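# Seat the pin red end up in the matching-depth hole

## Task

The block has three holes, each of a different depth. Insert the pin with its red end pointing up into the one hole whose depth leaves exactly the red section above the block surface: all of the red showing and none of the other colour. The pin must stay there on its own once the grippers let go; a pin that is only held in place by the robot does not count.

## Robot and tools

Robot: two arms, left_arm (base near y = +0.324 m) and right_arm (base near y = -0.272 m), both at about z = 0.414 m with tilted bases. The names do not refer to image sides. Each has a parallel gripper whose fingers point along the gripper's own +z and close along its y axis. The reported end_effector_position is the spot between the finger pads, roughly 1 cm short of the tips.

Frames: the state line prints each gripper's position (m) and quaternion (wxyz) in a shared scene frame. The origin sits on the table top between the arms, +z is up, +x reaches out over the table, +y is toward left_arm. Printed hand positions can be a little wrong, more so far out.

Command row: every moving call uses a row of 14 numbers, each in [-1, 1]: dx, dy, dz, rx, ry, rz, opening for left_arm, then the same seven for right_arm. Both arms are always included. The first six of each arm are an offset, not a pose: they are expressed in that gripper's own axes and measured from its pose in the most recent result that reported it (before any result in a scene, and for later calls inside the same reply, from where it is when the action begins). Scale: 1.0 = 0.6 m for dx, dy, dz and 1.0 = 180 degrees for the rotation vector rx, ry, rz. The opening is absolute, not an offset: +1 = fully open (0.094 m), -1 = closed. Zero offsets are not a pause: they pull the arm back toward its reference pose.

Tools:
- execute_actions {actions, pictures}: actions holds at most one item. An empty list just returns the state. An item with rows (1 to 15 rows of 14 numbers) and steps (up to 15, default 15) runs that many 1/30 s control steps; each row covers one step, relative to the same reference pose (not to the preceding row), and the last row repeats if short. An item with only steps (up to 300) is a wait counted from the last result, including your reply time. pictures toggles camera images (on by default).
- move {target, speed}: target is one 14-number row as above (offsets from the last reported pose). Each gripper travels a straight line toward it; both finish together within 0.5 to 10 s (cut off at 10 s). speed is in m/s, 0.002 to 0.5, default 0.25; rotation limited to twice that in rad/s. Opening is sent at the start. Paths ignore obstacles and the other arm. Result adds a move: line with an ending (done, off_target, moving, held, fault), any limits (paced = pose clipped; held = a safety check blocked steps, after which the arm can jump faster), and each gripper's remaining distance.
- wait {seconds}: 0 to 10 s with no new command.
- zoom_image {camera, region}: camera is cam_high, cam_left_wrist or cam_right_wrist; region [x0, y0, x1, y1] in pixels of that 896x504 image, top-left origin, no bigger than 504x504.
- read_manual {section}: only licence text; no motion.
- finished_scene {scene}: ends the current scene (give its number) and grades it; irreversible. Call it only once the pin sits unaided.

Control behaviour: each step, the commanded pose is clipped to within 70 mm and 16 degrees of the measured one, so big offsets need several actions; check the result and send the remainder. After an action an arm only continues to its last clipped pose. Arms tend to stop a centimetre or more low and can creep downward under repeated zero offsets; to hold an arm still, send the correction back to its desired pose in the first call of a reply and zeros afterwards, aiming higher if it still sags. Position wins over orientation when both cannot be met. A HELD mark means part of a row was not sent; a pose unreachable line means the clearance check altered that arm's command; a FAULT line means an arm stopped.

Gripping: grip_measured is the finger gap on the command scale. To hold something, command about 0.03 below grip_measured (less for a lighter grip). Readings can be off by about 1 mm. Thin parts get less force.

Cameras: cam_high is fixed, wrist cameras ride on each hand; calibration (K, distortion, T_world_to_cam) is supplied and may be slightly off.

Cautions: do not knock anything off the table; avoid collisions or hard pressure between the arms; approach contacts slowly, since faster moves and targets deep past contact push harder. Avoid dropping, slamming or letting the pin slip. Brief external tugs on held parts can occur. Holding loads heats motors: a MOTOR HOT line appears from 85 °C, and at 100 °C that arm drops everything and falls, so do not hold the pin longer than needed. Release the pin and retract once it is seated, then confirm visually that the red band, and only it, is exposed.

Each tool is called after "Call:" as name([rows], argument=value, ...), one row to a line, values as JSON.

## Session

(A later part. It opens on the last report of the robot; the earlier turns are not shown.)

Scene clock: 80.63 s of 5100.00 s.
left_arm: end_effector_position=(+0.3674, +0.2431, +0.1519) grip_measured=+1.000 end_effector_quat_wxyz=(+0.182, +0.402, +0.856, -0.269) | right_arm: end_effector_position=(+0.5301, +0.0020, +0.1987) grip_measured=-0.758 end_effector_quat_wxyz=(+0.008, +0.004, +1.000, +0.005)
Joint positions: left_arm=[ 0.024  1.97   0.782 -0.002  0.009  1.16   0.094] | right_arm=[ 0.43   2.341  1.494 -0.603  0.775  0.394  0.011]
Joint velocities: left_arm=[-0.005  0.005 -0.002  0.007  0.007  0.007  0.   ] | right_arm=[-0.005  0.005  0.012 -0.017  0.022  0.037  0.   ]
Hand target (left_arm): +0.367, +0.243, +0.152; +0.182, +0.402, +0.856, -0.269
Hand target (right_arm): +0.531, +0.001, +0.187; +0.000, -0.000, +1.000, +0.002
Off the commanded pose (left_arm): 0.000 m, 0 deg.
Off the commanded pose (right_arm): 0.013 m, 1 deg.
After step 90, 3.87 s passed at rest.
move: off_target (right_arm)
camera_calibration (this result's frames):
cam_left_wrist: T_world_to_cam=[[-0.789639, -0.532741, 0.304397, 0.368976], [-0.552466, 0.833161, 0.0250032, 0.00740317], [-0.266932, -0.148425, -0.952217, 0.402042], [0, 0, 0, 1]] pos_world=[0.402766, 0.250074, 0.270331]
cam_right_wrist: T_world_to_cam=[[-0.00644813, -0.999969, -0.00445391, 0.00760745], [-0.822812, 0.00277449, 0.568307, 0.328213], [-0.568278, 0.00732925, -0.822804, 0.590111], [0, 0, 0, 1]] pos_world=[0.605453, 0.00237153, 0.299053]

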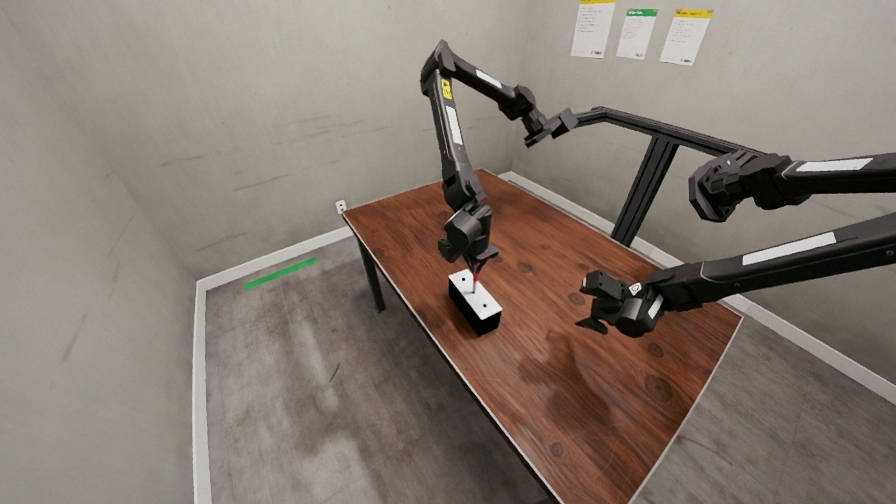

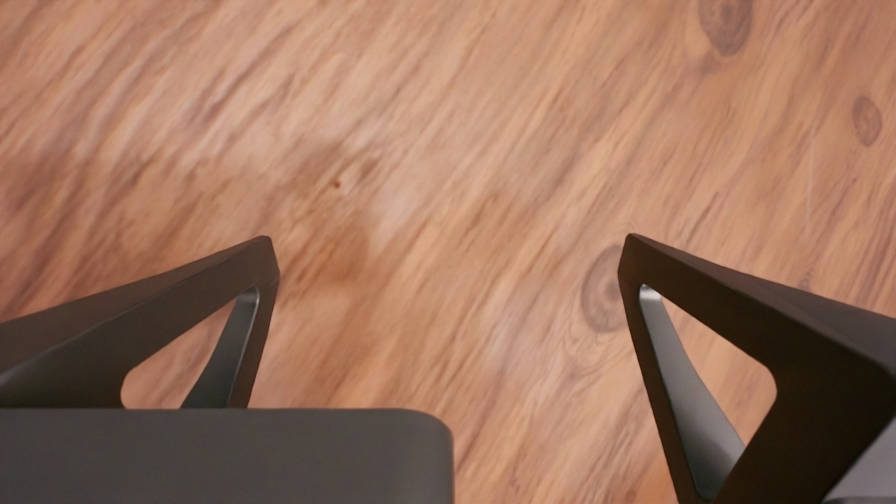

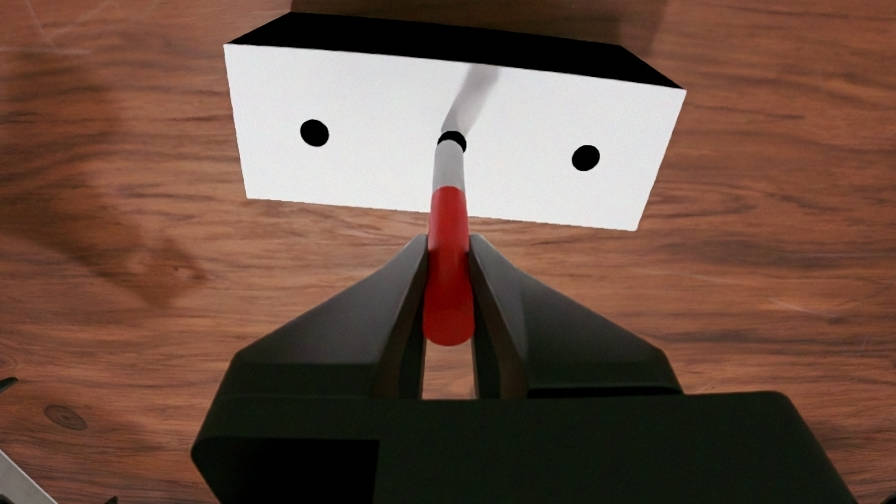

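Call:
execute_actions([
  {"rows":[[0,0,0,0,0,0,1,-0.001,-0.002,0.023,0.002,0.005,-0.003,-0.79],[0,0,0,0,0,0,1,-0.001,-0.002,0.026,0.002,0.005,-0.003,-0.79],[0,0,0,0,0,0,1,-0.001,-0.003,0.029,0.002,0.005,-0.003,-0.79],[0,0,0,0,0,0,1,0,-0.003,0.032,0.002,0.005,-0.003,-0.79],[0,0,0,0,0,0,1,0,-0.004,0.035,0.002,0.005,-0.003,-0.79]]},
])

Call:
zoom_image(camera="cam_right_wrist", region=[380, 90, 520, 210])

Scene clock: 87.77 s of 5100.00 s.
left_arm: end_effector_position=(+0.3674, +0.2431, +0.1519) grip_measured=+1.000 end_effector_quat_wxyz=(+0.182, +0.402, +0.856, -0.269) | right_arm: end_effector_position=(+0.5260, -0.0000, +0.1888) grip_measured=-0.758 end_effector_quat_wxyz=(+0.002, -0.002, +1.000, +0.002)
Joint positions: left_arm=[ 0.024  1.97   0.782 -0.002  0.009  1.16   0.094] | right_arm=[ 0.418  2.353  1.494 -0.599  0.775  0.378  0.011]
Joint velocities: left_arm=[ 0.005  0.005 -0.007  0.002 -0.007  0.007  0.   ] | right_arm=[ 0.005 -0.005  0.002 -0.002  0.022 -0.066  0.   ]
Hand target (left_arm): +0.367, +0.243, +0.152; +0.182, +0.402, +0.856, -0.269
Hand target (right_arm): +0.530, -0.000, +0.178; +0.001, -0.000, +1.000, +0.002
Off the commanded pose (left_arm): 0.000 m, 0 deg.
Off the commanded pose (right_arm): 0.012 m, 0 deg.
Steps of this call (steps 1 to 90: nothing new was sent; then 3.63 s passed at rest; steps 91 to 105: all 15 steps of this action). Readings (end_effector_position):
91: left_arm (+0.3674, +0.2431, +0.1519) | right_arm (+0.5294, +0.0023, +0.1981)
92: left_arm (+0.3674, +0.2431, +0.1519) | right_arm (+0.5294, +0.0023, +0.1981)
94: left_arm (+0.3674, +0.2431, +0.1519) | right_arm (+0.5289, +0.0022, +0.1974)
98: left_arm (+0.3674, +0.2431, +0.1519) | right_arm (+0.5279, +0.0014, +0.1935)
105: the state above
camera_calibration (this result's frames):
cam_left_wrist: T_world_to_cam=[[-0.789639, -0.532741, 0.304397, 0.368976], [-0.552466, 0.833161, 0.0250032, 0.00740317], [-0.266932, -0.148425, -0.952217, 0.402042], [0, 0, 0, 1]] pos_world=[0.402766, 0.250074, 0.270331]
cam_right_wrist: T_world_to_cam=[[0.00668483, -0.999976, 0.00193771, -0.00257634], [-0.815516, -0.0043303, 0.578719, 0.32467], [-0.578696, -0.00544886, -0.815525, 0.583676], [0, 0, 0, 1]] pos_world=[0.602561, 0.00201, 0.288115]

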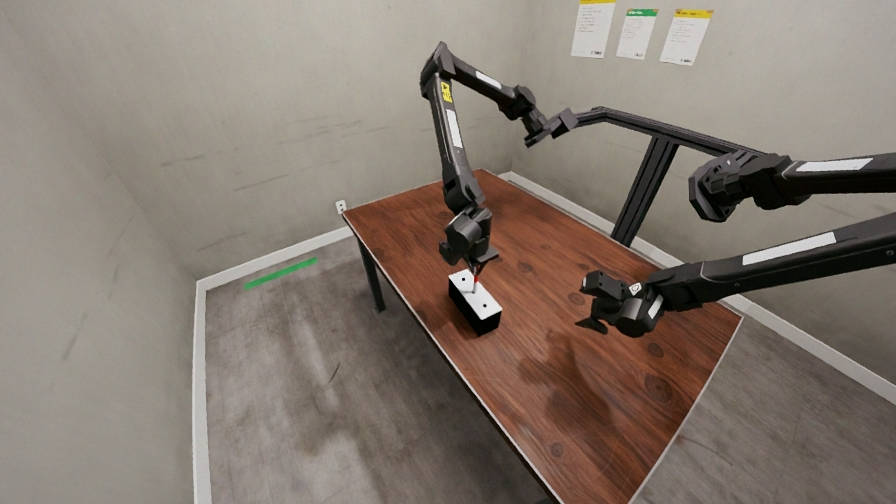

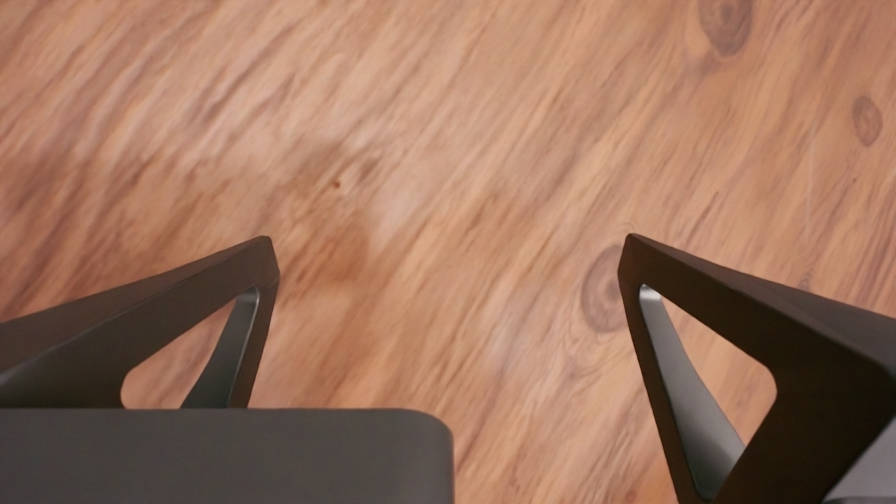

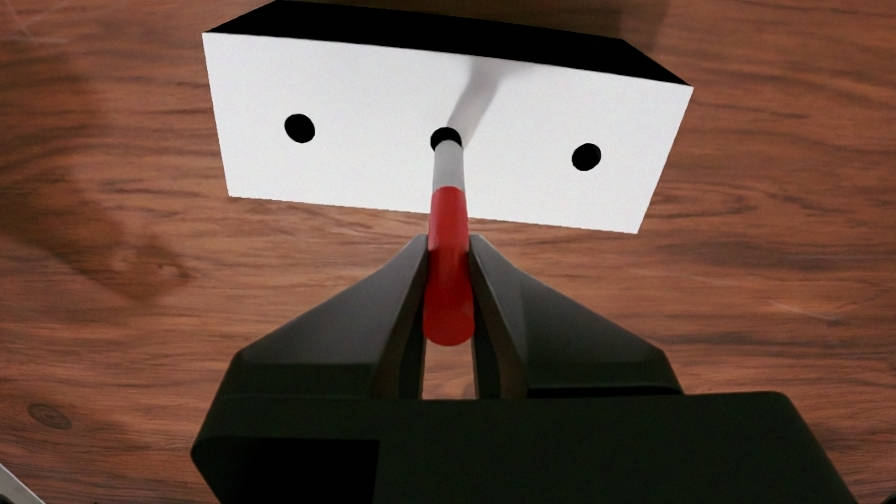

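Region (380, 90, 520, 210) of cam_right_wrist's 896x504 image, scaled by 3.600, with more detail than that image has; it fills the top 432 rows of this view, and the rest is white.

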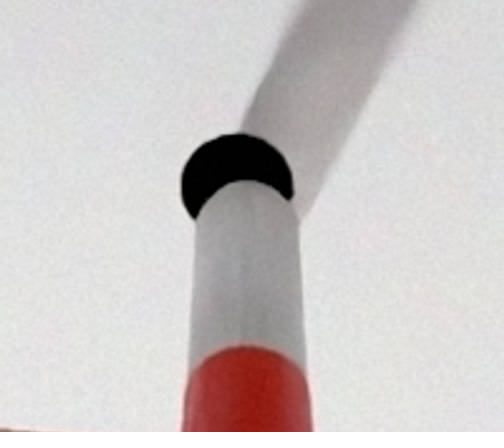

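Call:
execute_actions([
  {"rows":[[0,0,0,0,0,0,1,-0.011,0.001,0.019,0,0,0,-0.79]]},
])

Call:
zoom_image(camera="cam_right_wrist", region=[380, 90, 520, 210])

Scene clock: 92.03 s of 5100.00 s.
left_arm: end_effector_position=(+0.3674, +0.2431, +0.1519) grip_measured=+1.000 end_effector_quat_wxyz=(+0.182, +0.402, +0.856, -0.269) | right_arm: end_effector_position=(+0.5260, -0.0000, +0.1888) grip_measured=-0.758 end_effector_quat_wxyz=(+0.002, -0.006, +1.000, +0.002)
Joint positions: left_arm=[ 0.024  1.97   0.782 -0.002  0.009  1.16   0.094] | right_arm=[ 0.418  2.353  1.494 -0.599  0.775  0.371  0.011]
Joint velocities: left_arm=[ 0.005 -0.015 -0.002 -0.012 -0.007 -0.051  0.   ] | right_arm=[-0.005 -0.005 -0.012  0.012  0.066 -0.007 -0.   ]
Hand target (left_arm): +0.367, +0.243, +0.152; +0.182, +0.402, +0.856, -0.269
Hand target (right_arm): +0.532, +0.000, +0.178; +0.002, -0.002, +1.000, +0.002
Off the commanded pose (left_arm): 0.000 m, 0 deg.
Off the commanded pose (right_arm): 0.013 m, 0 deg.
Steps of this call (steps 1 to 90: nothing new was sent; then 0.77 s passed at rest; steps 91 to 105: all 15 steps of this action). Readings (end_effector_position):
91: left_arm (+0.3674, +0.2431, +0.1519) | right_arm (+0.5260, -0.0000, +0.1888)
92: left_arm (+0.3674, +0.2431, +0.1519) | right_arm (+0.5260, -0.0000, +0.1888)
94: left_arm (+0.3674, +0.2431, +0.1519) | right_arm (+0.5260, -0.0000, +0.1888)
98: left_arm (+0.3674, +0.2431, +0.1519) | right_arm (+0.5260, -0.0000, +0.1888)
105: the state above
camera_calibration (this result's frames):
cam_left_wrist: T_world_to_cam=[[-0.789639, -0.532741, 0.304397, 0.368976], [-0.552466, 0.833161, 0.0250032, 0.00740317], [-0.266932, -0.148425, -0.952217, 0.402042], [0, 0, 0, 1]] pos_world=[0.402766, 0.250074, 0.270331]
cam_right_wrist: T_world_to_cam=[[0.0143137, -0.999896, 0.0019693, -0.00659473], [-0.815478, -0.010534, 0.578692, 0.324655], [-0.57861, -0.00988913, -0.815544, 0.583634], [0, 0, 0, 1]] pos_world=[0.60254, 0.0025975, 0.288117]

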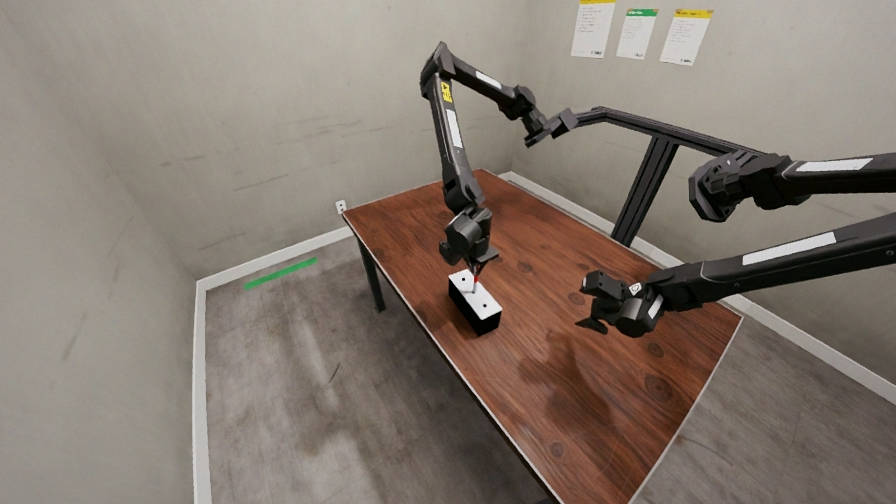

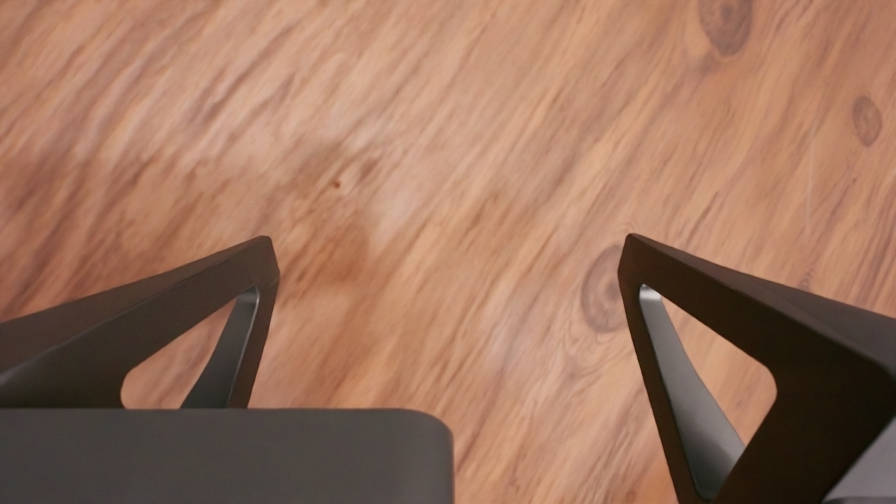

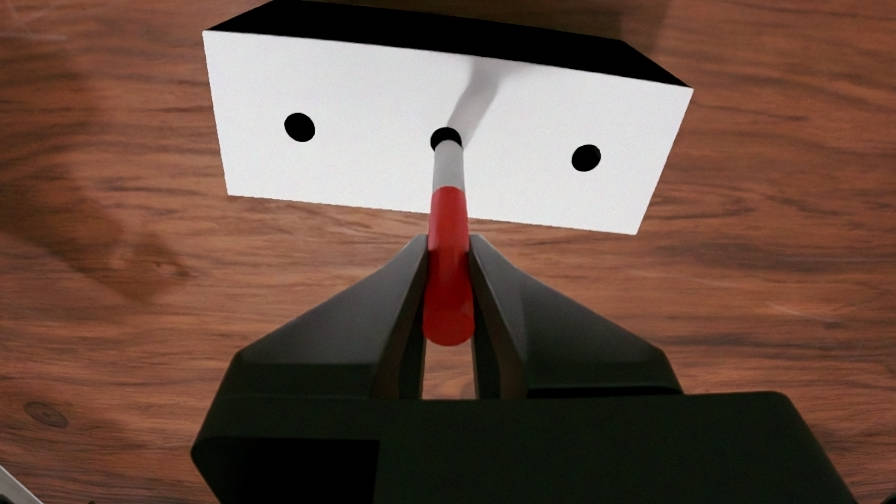

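Region (380, 90, 520, 210) of cam_right_wrist's 896x504 image, scaled by 3.600, with more detail than that image has; it fills the top 432 rows of this view, and the rest is white.

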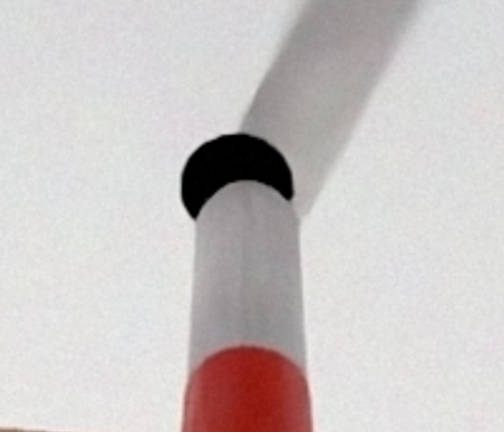

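Pulse to break the stiction.

Call:
execute_actions([
  {"rows":[[0,0,0,0,0,0,1,-0.025,0.001,0.019,0,0,0.003,-0.79],[0,0,0,0,0,0,1,-0.025,0.001,0.019,0,0,0.003,-0.79],[0,0,0,0,0,0,1,-0.011,0.001,0.019,0,0,0.003,-0.79]]},
])

Call:
zoom_image(camera="cam_right_wrist", region=[380, 90, 520, 210])

Scene clock: 98.77 s of 5100.00 s.
left_arm: end_effector_position=(+0.3674, +0.2431, +0.1519) grip_measured=+1.000 end_effector_quat_wxyz=(+0.182, +0.402, +0.856, -0.269) | right_arm: end_effector_position=(+0.5304, +0.0018, +0.1885) grip_measured=-0.758 end_effector_quat_wxyz=(+0.005, -0.003, +1.000, +0.004)
Joint positions: left_arm=[ 0.024  1.97   0.782 -0.002  0.009  1.16   0.094] | right_arm=[ 0.418  2.358  1.506 -0.596  0.774  0.369  0.011]
Joint velocities: left_arm=[-0.015  0.005 -0.012 -0.012  0.022  0.007  0.   ] | right_arm=[-0.005 -0.005 -0.007 -0.017  0.037  0.037 -0.001]
Hand target (left_arm): +0.367, +0.243, +0.152; +0.182, +0.402, +0.856, -0.269
Hand target (right_arm): +0.532, +0.001, +0.178; +0.002, -0.001, +1.000, +0.002
Off the commanded pose (left_arm): 0.000 m, 0 deg.
Off the commanded pose (right_arm): 0.011 m, 0 deg.
Steps of this call (steps 1 to 90: nothing new was sent; then 3.23 s passed at rest; steps 91 to 105: all 15 steps of this action). Readings (end_effector_position):
91: left_arm (+0.3674, +0.2431, +0.1519) | right_arm (+0.5269, +0.0003, +0.1888)
92: left_arm (+0.3674, +0.2431, +0.1519) | right_arm (+0.5286, +0.0008, +0.1887)
94: left_arm (+0.3674, +0.2431, +0.1519) | right_arm (+0.5305, +0.0017, +0.1886)
98: left_arm (+0.3674, +0.2431, +0.1519) | right_arm (+0.5304, +0.0018, +0.1885)
105: the state above
camera_calibration (this result's frames):
cam_left_wrist: T_world_to_cam=[[-0.789639, -0.532741, 0.304397, 0.368976], [-0.552466, 0.833161, 0.0250032, 0.00740317], [-0.266932, -0.148425, -0.952217, 0.402042], [0, 0, 0, 1]] pos_world=[0.402766, 0.250074, 0.270331]
cam_right_wrist: T_world_to_cam=[[0.00850029, -0.999964, -0.000741849, -0.00120002], [-0.818947, -0.00738725, 0.573821, 0.331207], [-0.573806, -0.00427011, -0.81898, 0.584024], [0, 0, 0, 1]] pos_world=[0.606368, 0.00374058, 0.28825]

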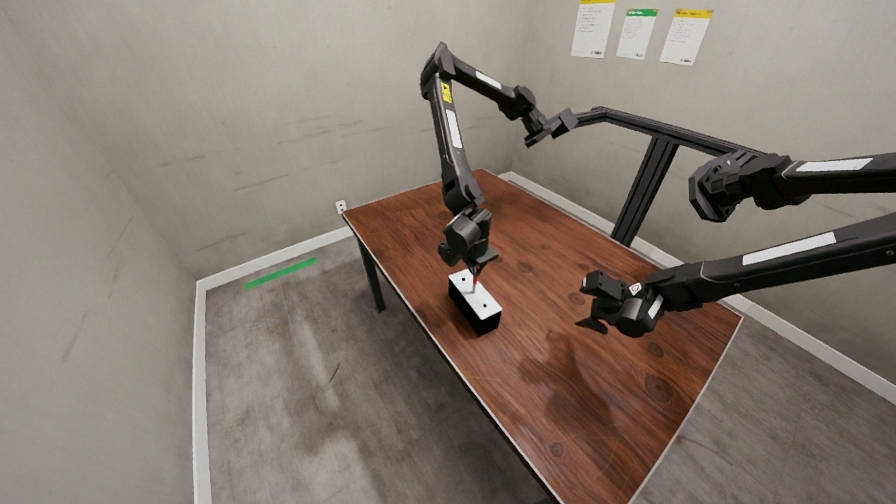

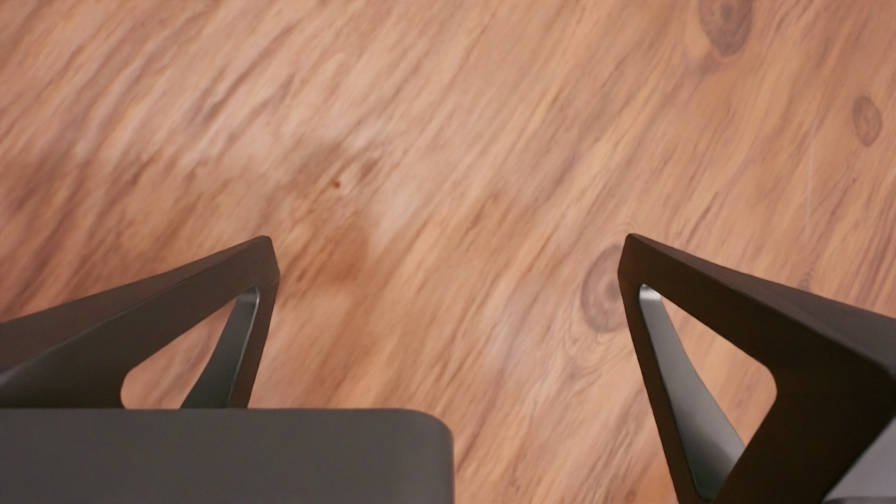

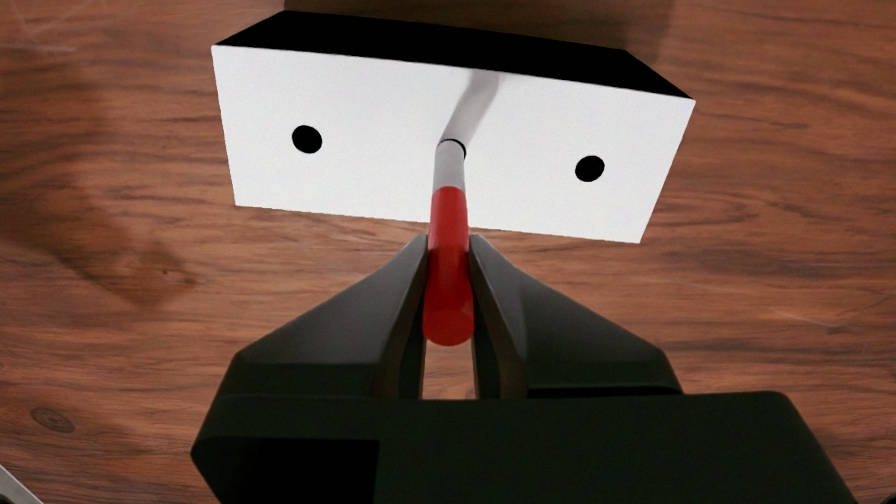

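Region (380, 90, 520, 210) of cam_right_wrist's 896x504 image, scaled by 3.600, with more detail than that image has; it fills the top 432 rows of this view, and the rest is white.

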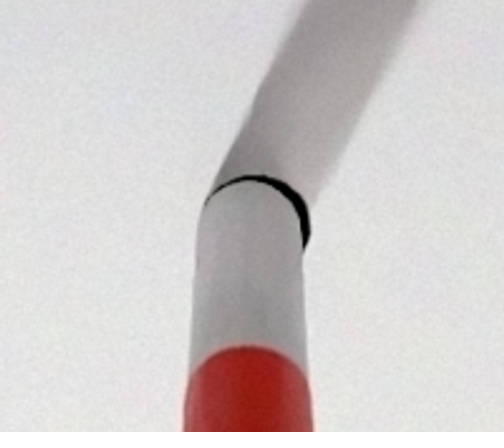

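Descent drifts along the camera's view ray, which suits this alignment.

Call:
execute_actions([
  {"rows":[[0,0,0,0,0,0,1,-0.002,-0.002,0.021,0.001,0.002,0,-0.79],[0,0,0,0,0,0,1,-0.002,-0.002,0.024,0.001,0.002,0,-0.79],[0,0,0,0,0,0,1,-0.002,-0.002,0.027,0.001,0.002,0,-0.79],[0,0,0,0,0,0,1,-0.002,-0.002,0.03,0.001,0.002,0,-0.79],[0,0,0,0,0,0,1,-0.002,-0.002,0.033,0.001,0.002,0,-0.79]]},
])

Call:
zoom_image(camera="cam_right_wrist", region=[380, 90, 520, 210])

Scene clock: 108.00 s of 5100.00 s.
left_arm: end_effector_position=(+0.3674, +0.2431, +0.1519) grip_measured=+1.000 end_effector_quat_wxyz=(+0.182, +0.402, +0.856, -0.269) | right_arm: end_effector_position=(+0.5314, +0.0021, +0.1883) grip_measured=-0.758 end_effector_quat_wxyz=(+0.007, -0.007, +1.000, +0.004)
Joint positions: left_arm=[ 0.024  1.97   0.782 -0.002  0.009  1.16   0.094] | right_arm=[ 0.417  2.358  1.506 -0.59   0.774  0.357  0.011]
Joint velocities: left_arm=[ 0.005  0.005  0.007 -0.007 -0.095 -0.007  0.   ] | right_arm=[-0.005 -0.015 -0.002 -0.017  0.007 -0.037 -0.001]
Hand target (left_arm): +0.367, +0.243, +0.152; +0.182, +0.402, +0.856, -0.269
Hand target (right_arm): +0.531, +0.001, +0.169; +0.002, -0.003, +1.000, +0.002
Off the commanded pose (left_arm): 0.000 m, 0 deg.
Off the commanded pose (right_arm): 0.020 m, 1 deg.
Steps of this call (steps 1 to 90: nothing new was sent; then 5.73 s passed at rest; steps 91 to 105: all 15 steps of this action). Readings (end_effector_position):
91: left_arm (+0.3674, +0.2431, +0.1519) | right_arm (+0.5304, +0.0018, +0.1885)
92: left_arm (+0.3674, +0.2431, +0.1519) | right_arm (+0.5306, +0.0019, +0.1885)
94: left_arm (+0.3674, +0.2431, +0.1519) | right_arm (+0.5311, +0.0021, +0.1885)
98: left_arm (+0.3674, +0.2431, +0.1519) | right_arm (+0.5314, +0.0021, +0.1883)
105: the state above
camera_calibration (this result's frames):
cam_left_wrist: T_world_to_cam=[[-0.789639, -0.532741, 0.304397, 0.368976], [-0.552466, 0.833161, 0.0250032, 0.00740317], [-0.266932, -0.148425, -0.952217, 0.402042], [0, 0, 0, 1]] pos_world=[0.402766, 0.250074, 0.270331]
cam_right_wrist: T_world_to_cam=[[0.0168092, -0.999857, -0.00194897, -0.00516106], [-0.820941, -0.014914, 0.570819, 0.333809], [-0.570766, -0.00799504, -0.821074, 0.583306], [0, 0, 0, 1]] pos_world=[0.607056, 0.00448168, 0.288383]

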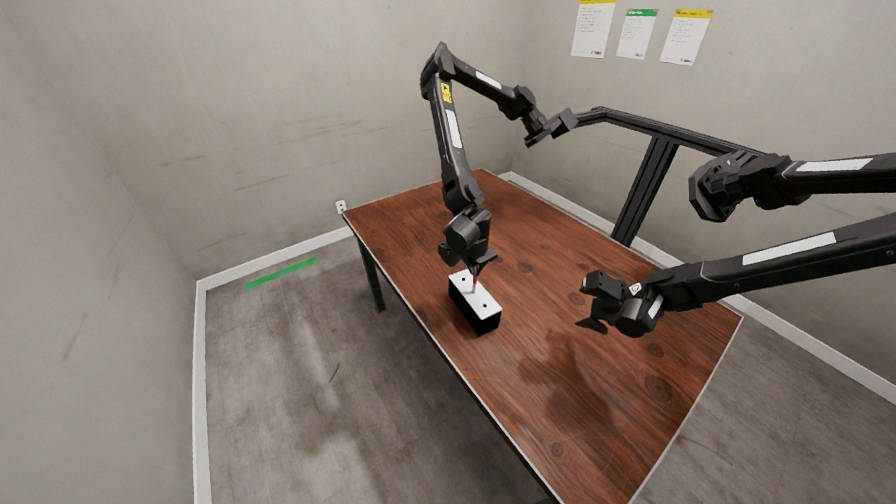

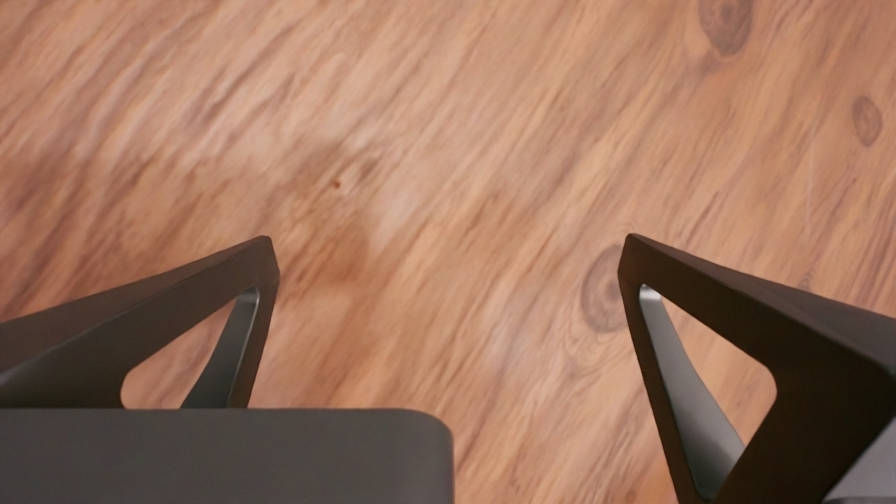

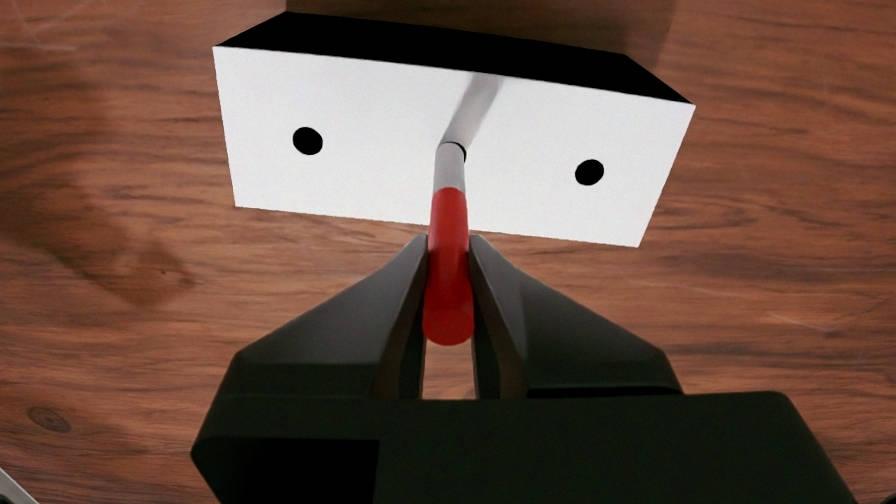

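Region (380, 90, 520, 210) of cam_right_wrist's 896x504 image, scaled by 3.600, with more detail than that image has; it fills the top 432 rows of this view, and the rest is white.

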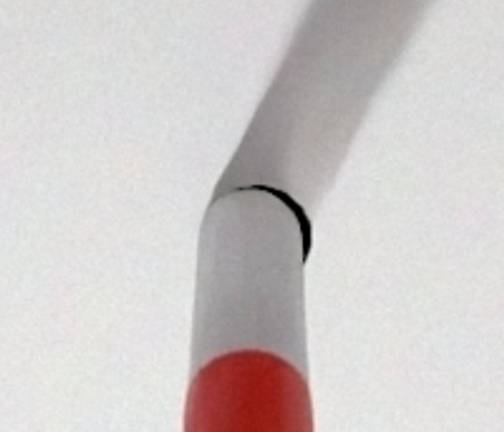

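Already touching the top; it needs about 1 mm in -y.

Call:
execute_actions([
  {"rows":[[0,0,0,0,0,0,1,0,-0.004,0.018,0.002,0.003,0.003,-0.79],[0,0,0,0,0,0,1,0,-0.006,0.018,0.003,0.003,0.003,-0.79],[0,0,0,0,0,0,1,0,-0.008,0.018,0.004,0.003,0.003,-0.79]]},
])

Call:
zoom_image(camera="cam_right_wrist", region=[380, 90, 520, 210])

Scene clock: 116.40 s of 5100.00 s.
left_arm: end_effector_position=(+0.3674, +0.2431, +0.1519) grip_measured=+1.000 end_effector_quat_wxyz=(+0.182, +0.402, +0.856, -0.269) | right_arm: end_effector_position=(+0.5316, +0.0016, +0.1883) grip_measured=-0.758 end_effector_quat_wxyz=(+0.007, -0.008, +1.000, +0.003)
Joint positions: left_arm=[ 0.024  1.97   0.782 -0.002  0.009  1.16   0.094] | right_arm=[ 0.417  2.358  1.506 -0.59   0.777  0.356  0.011]
Joint velocities: left_arm=[-0.005 -0.005 -0.002 -0.007  0.007  0.007  0.   ] | right_arm=[ 0.005 -0.015 -0.002  0.002  0.037 -0.022  0.   ]
Hand target (left_arm): +0.367, +0.243, +0.152; +0.182, +0.402, +0.856, -0.269
Hand target (right_arm): +0.532, -0.003, +0.178; +0.002, -0.003, +1.000, -0.002
Off the commanded pose (left_arm): 0.000 m, 0 deg.
Off the commanded pose (right_arm): 0.012 m, 1 deg.
Steps of this call (steps 1 to 90: nothing new was sent; then 4.90 s passed at rest; steps 91 to 105: all 15 steps of this action). Readings (end_effector_position):
91: left_arm (+0.3674, +0.2431, +0.1519) | right_arm (+0.5315, +0.0020, +0.1883)
92: left_arm (+0.3674, +0.2431, +0.1519) | right_arm (+0.5315, +0.0019, +0.1883)
94: left_arm (+0.3674, +0.2431, +0.1519) | right_arm (+0.5315, +0.0018, +0.1883)
98: left_arm (+0.3674, +0.2431, +0.1519) | right_arm (+0.5316, +0.0016, +0.1883)
105: the state above
camera_calibration (this result's frames):
cam_left_wrist: T_world_to_cam=[[-0.789639, -0.532741, 0.304397, 0.368976], [-0.552466, 0.833161, 0.0250032, 0.00740317], [-0.266932, -0.148425, -0.952217, 0.402042], [0, 0, 0, 1]] pos_world=[0.402766, 0.250074, 0.270331]
cam_right_wrist: T_world_to_cam=[[0.0175305, -0.999846, 0.000566135, -0.00644857], [-0.821486, -0.0140805, 0.570055, 0.334373], [-0.569959, -0.0104584, -0.821606, 0.583073], [0, 0, 0, 1]] pos_world=[0.607123, 0.00435859, 0.288449]

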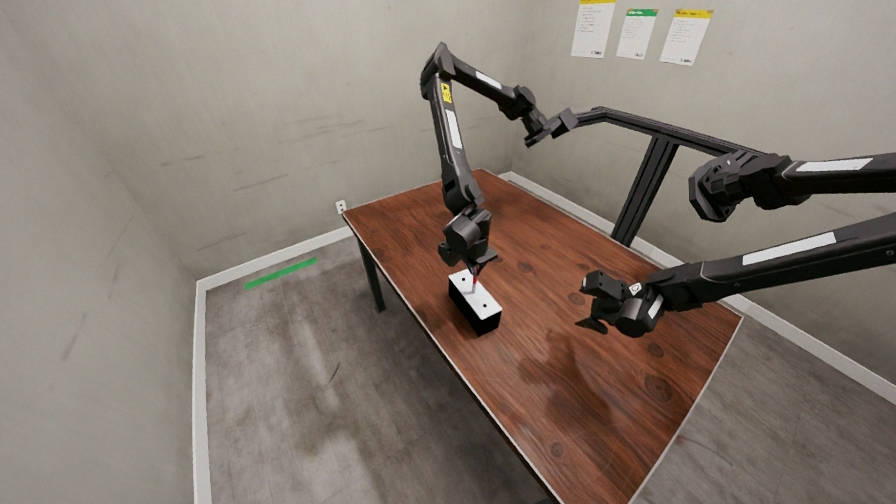

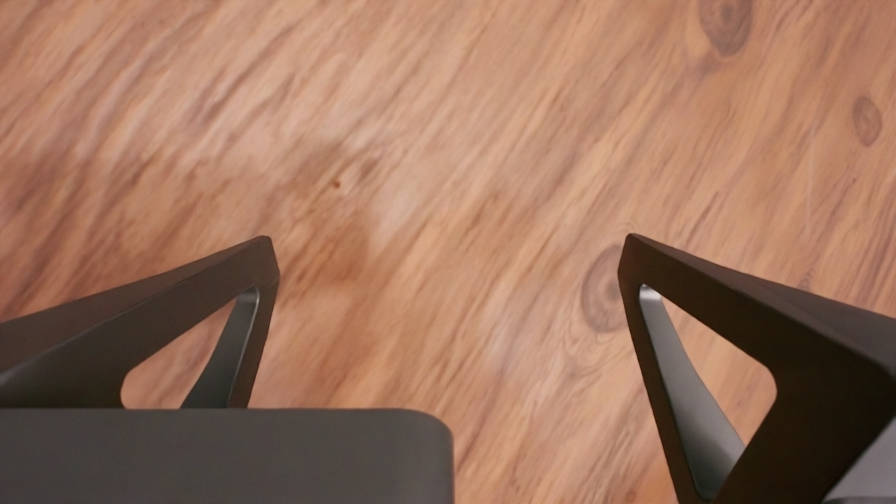

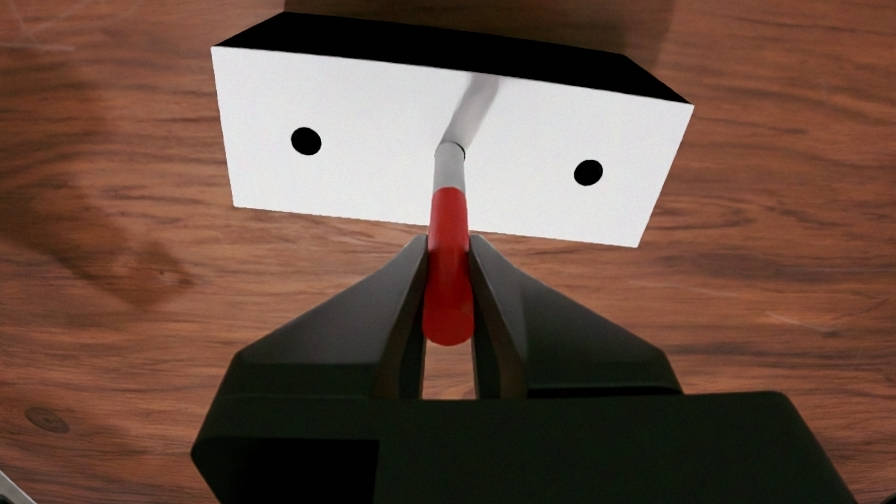

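Region (380, 90, 520, 210) of cam_right_wrist's 896x504 image, scaled by 3.600, with more detail than that image has; it fills the top 432 rows of this view, and the rest is white.

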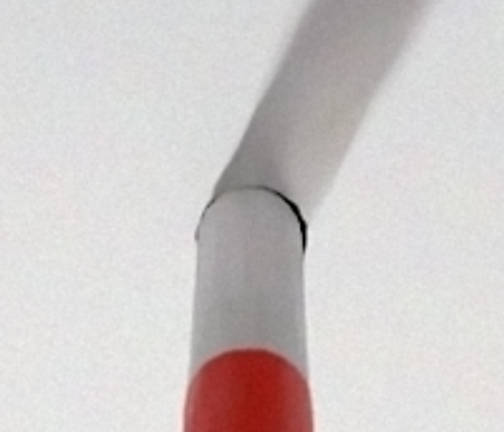

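Nearly there; tilt the wrist slightly back (-x) and press.

Call:
execute_actions([
  {"rows":[[0,0,0,0,0,0,1,0.002,-0.007,0.018,0.004,0.006,0.003,-0.79],[0,0,0,0,0,0,1,0.003,-0.007,0.018,0.004,0.007,0.003,-0.79],[0,0,0,0,0,0,1,0.003,-0.007,0.018,0.004,0.007,0.003,-0.79],[0,0,0,0,0,0,1,0.003,-0.007,0.018,0.004,0.007,0.003,-0.79],[0,0,0,0,0,0,1,0.003,-0.007,0.022,0.004,0.007,0.003,-0.79],[0,0,0,0,0,0,1,0.003,-0.006,0.026,0.004,0.007,0.003,-0.79],[0,0,0,0,0,0,1,0.003,-0.006,0.03,0.004,0.007,0.003,-0.79]]},
])

Call:
zoom_image(camera="cam_right_wrist", region=[380, 90, 520, 210])

Scene clock: 127.83 s of 5100.00 s.
left_arm: end_effector_position=(+0.3674, +0.2431, +0.1519) grip_measured=+1.000 end_effector_quat_wxyz=(+0.182, +0.402, +0.856, -0.269) | right_arm: end_effector_position=(+0.5292, +0.0009, +0.1867) grip_measured=-0.758 end_effector_quat_wxyz=(+0.003, -0.011, +1.000, +0.001)
Joint positions: left_arm=[ 0.024  1.97   0.782 -0.002  0.009  1.16   0.094] | right_arm=[ 0.416  2.36   1.506 -0.598  0.777  0.356  0.011]
Joint velocities: left_arm=[-0.005 -0.015  0.012  0.007  0.022  0.022  0.   ] | right_arm=[-0.005 -0.005 -0.012  0.007 -0.007 -0.022  0.   ]
Hand target (left_arm): +0.367, +0.243, +0.152; +0.182, +0.402, +0.856, -0.269
Hand target (right_arm): +0.530, -0.002, +0.171; -0.004, -0.003, +1.000, -0.003
Off the commanded pose (left_arm): 0.000 m, 0 deg.
Off the commanded pose (right_arm): 0.017 m, 1 deg.
Steps of this call (steps 1 to 90: nothing new was sent; then 7.93 s passed at rest; steps 91 to 105: all 15 steps of this action). Readings (end_effector_position):
91: left_arm (+0.3674, +0.2431, +0.1519) | right_arm (+0.5313, +0.0015, +0.1883)
92: left_arm (+0.3674, +0.2431, +0.1519) | right_arm (+0.5308, +0.0013, +0.1883)
94: left_arm (+0.3674, +0.2431, +0.1519) | right_arm (+0.5302, +0.0011, +0.1883)
98: left_arm (+0.3674, +0.2431, +0.1519) | right_arm (+0.5297, +0.0008, +0.1874)
105: the state above
camera_calibration (this result's frames):
cam_left_wrist: T_world_to_cam=[[-0.789639, -0.532741, 0.304397, 0.368976], [-0.552466, 0.833161, 0.0250032, 0.00740317], [-0.266932, -0.148425, -0.952217, 0.402042], [0, 0, 0, 1]] pos_world=[0.402766, 0.250074, 0.270331]
cam_right_wrist: T_world_to_cam=[[0.0236853, -0.999713, 0.00372172, -0.0109774], [-0.81696, -0.0172096, 0.576438, 0.329697], [-0.576208, -0.0166936, -0.817132, 0.582877], [0, 0, 0, 1]] pos_world=[0.605467, 0.00443002, 0.286279]

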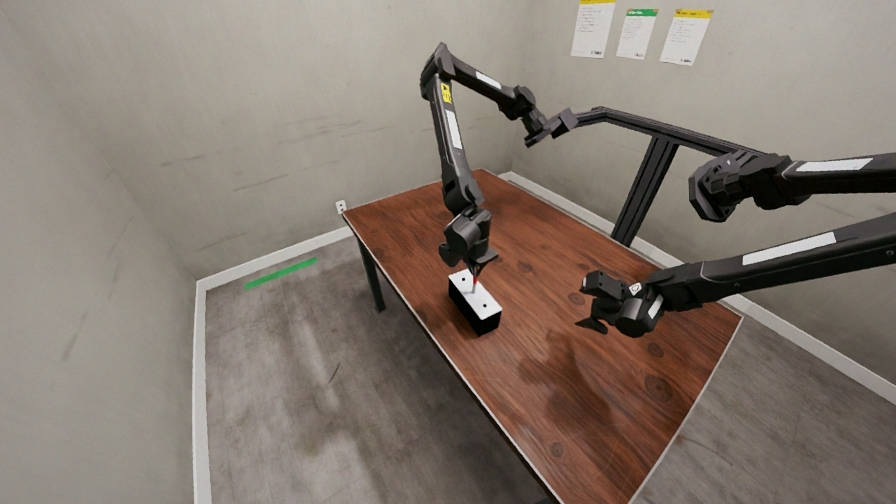

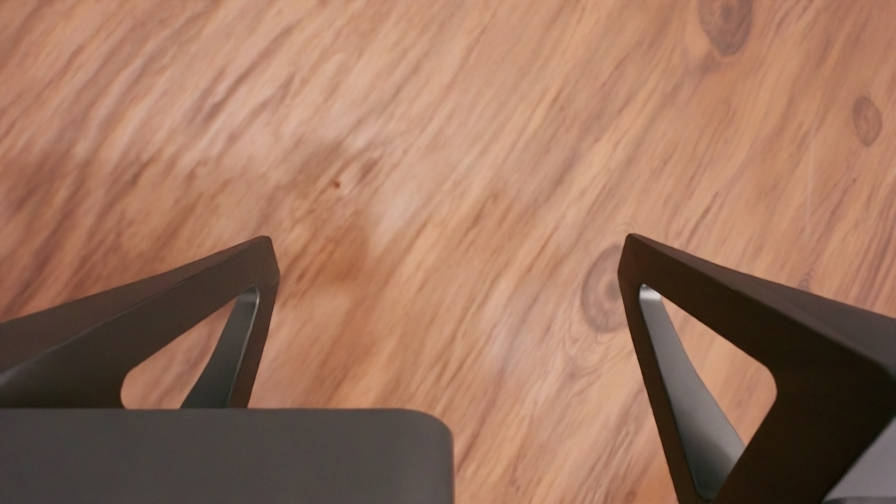

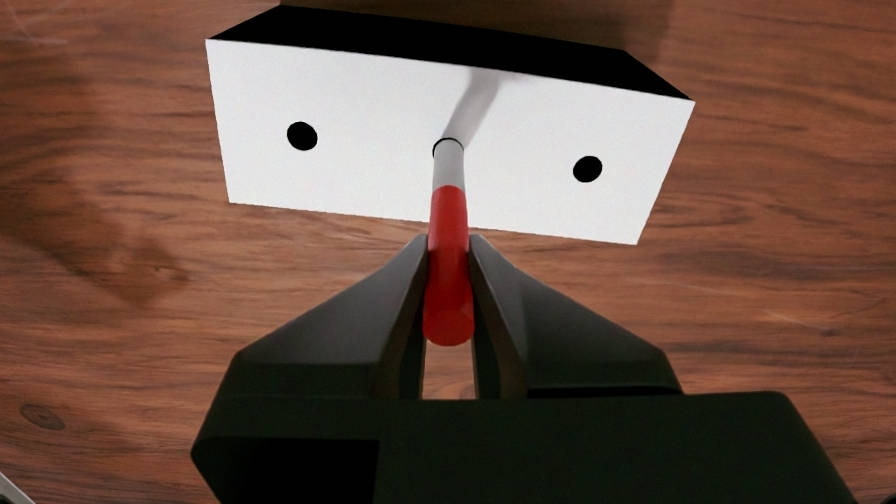

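Region (380, 90, 520, 210) of cam_right_wrist's 896x504 image, scaled by 3.600, with more detail than that image has; it fills the top 432 rows of this view, and the rest is white.

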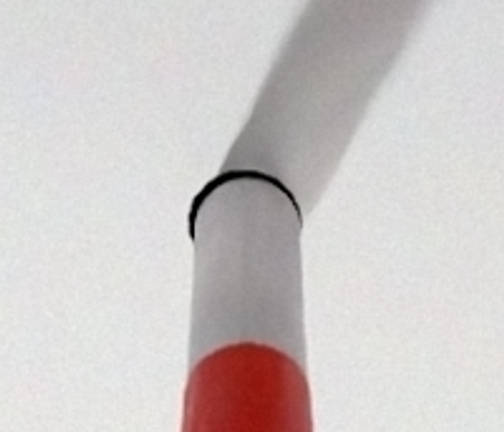

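In. Go down.

Call:
move(target=[0,0,0,0,0,0,1,-0.008,0,0.06,0,0,0,-0.79], speed=0.02)

Scene clock: 134.37 s of 5100.00 s.
left_arm: end_effector_position=(+0.3674, +0.2431, +0.1519) grip_measured=+1.000 end_effector_quat_wxyz=(+0.182, +0.402, +0.856, -0.269) | right_arm: end_effector_position=(+0.5300, +0.0019, +0.1635) grip_measured=-0.758 end_effector_quat_wxyz=(+0.006, -0.013, +1.000, +0.002)
Joint positions: left_arm=[ 0.024  1.97   0.782 -0.002  0.009  1.16   0.094] | right_arm=[ 0.389  2.395  1.516 -0.542  0.774  0.311  0.011]
Joint velocities: left_arm=[-0.005 -0.005  0.012 -0.002 -0.037 -0.051  0.   ] | right_arm=[-0.005  0.005  0.002 -0.007 -0.051  0.007 -0.   ]
Hand target (left_arm): +0.367, +0.243, +0.152; +0.182, +0.402, +0.856, -0.269
Hand target (right_arm): +0.534, +0.001, +0.151; +0.003, -0.011, +1.000, +0.001
Off the commanded pose (left_arm): 0.000 m, 0 deg.
Off the commanded pose (right_arm): 0.013 m, 0 deg.
After step 90, 1.47 s passed at rest.
move: off_target (right_arm)
camera_calibration (this result's frames):
cam_left_wrist: T_world_to_cam=[[-0.789639, -0.532741, 0.304397, 0.368976], [-0.552466, 0.833161, 0.0250032, 0.00740317], [-0.266932, -0.148425, -0.952217, 0.402042], [0, 0, 0, 1]] pos_world=[0.402766, 0.250074, 0.270331]
cam_right_wrist: T_world_to_cam=[[0.027888, -0.999607, 0.00278815, -0.0119775], [-0.819323, -0.0212602, 0.572938, 0.34566], [-0.572653, -0.0182625, -0.819594, 0.562901], [0, 0, 0, 1]] pos_world=[0.605888, 0.00565597, 0.263342]

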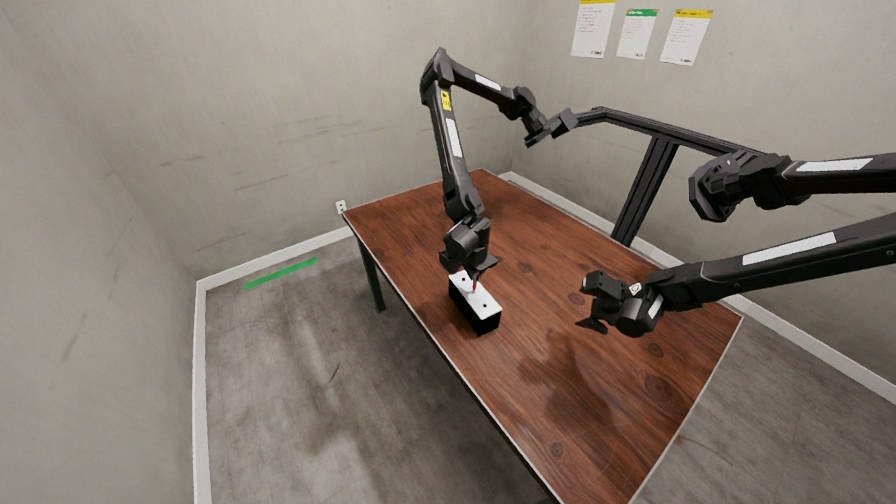

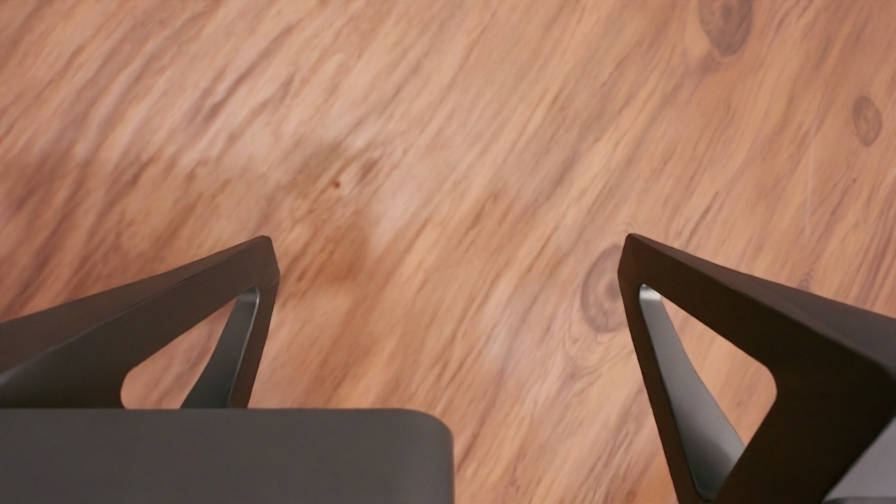

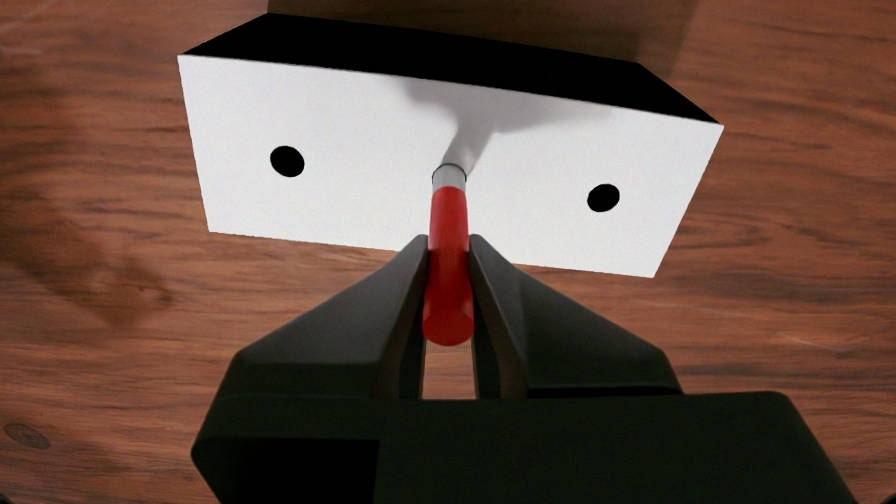

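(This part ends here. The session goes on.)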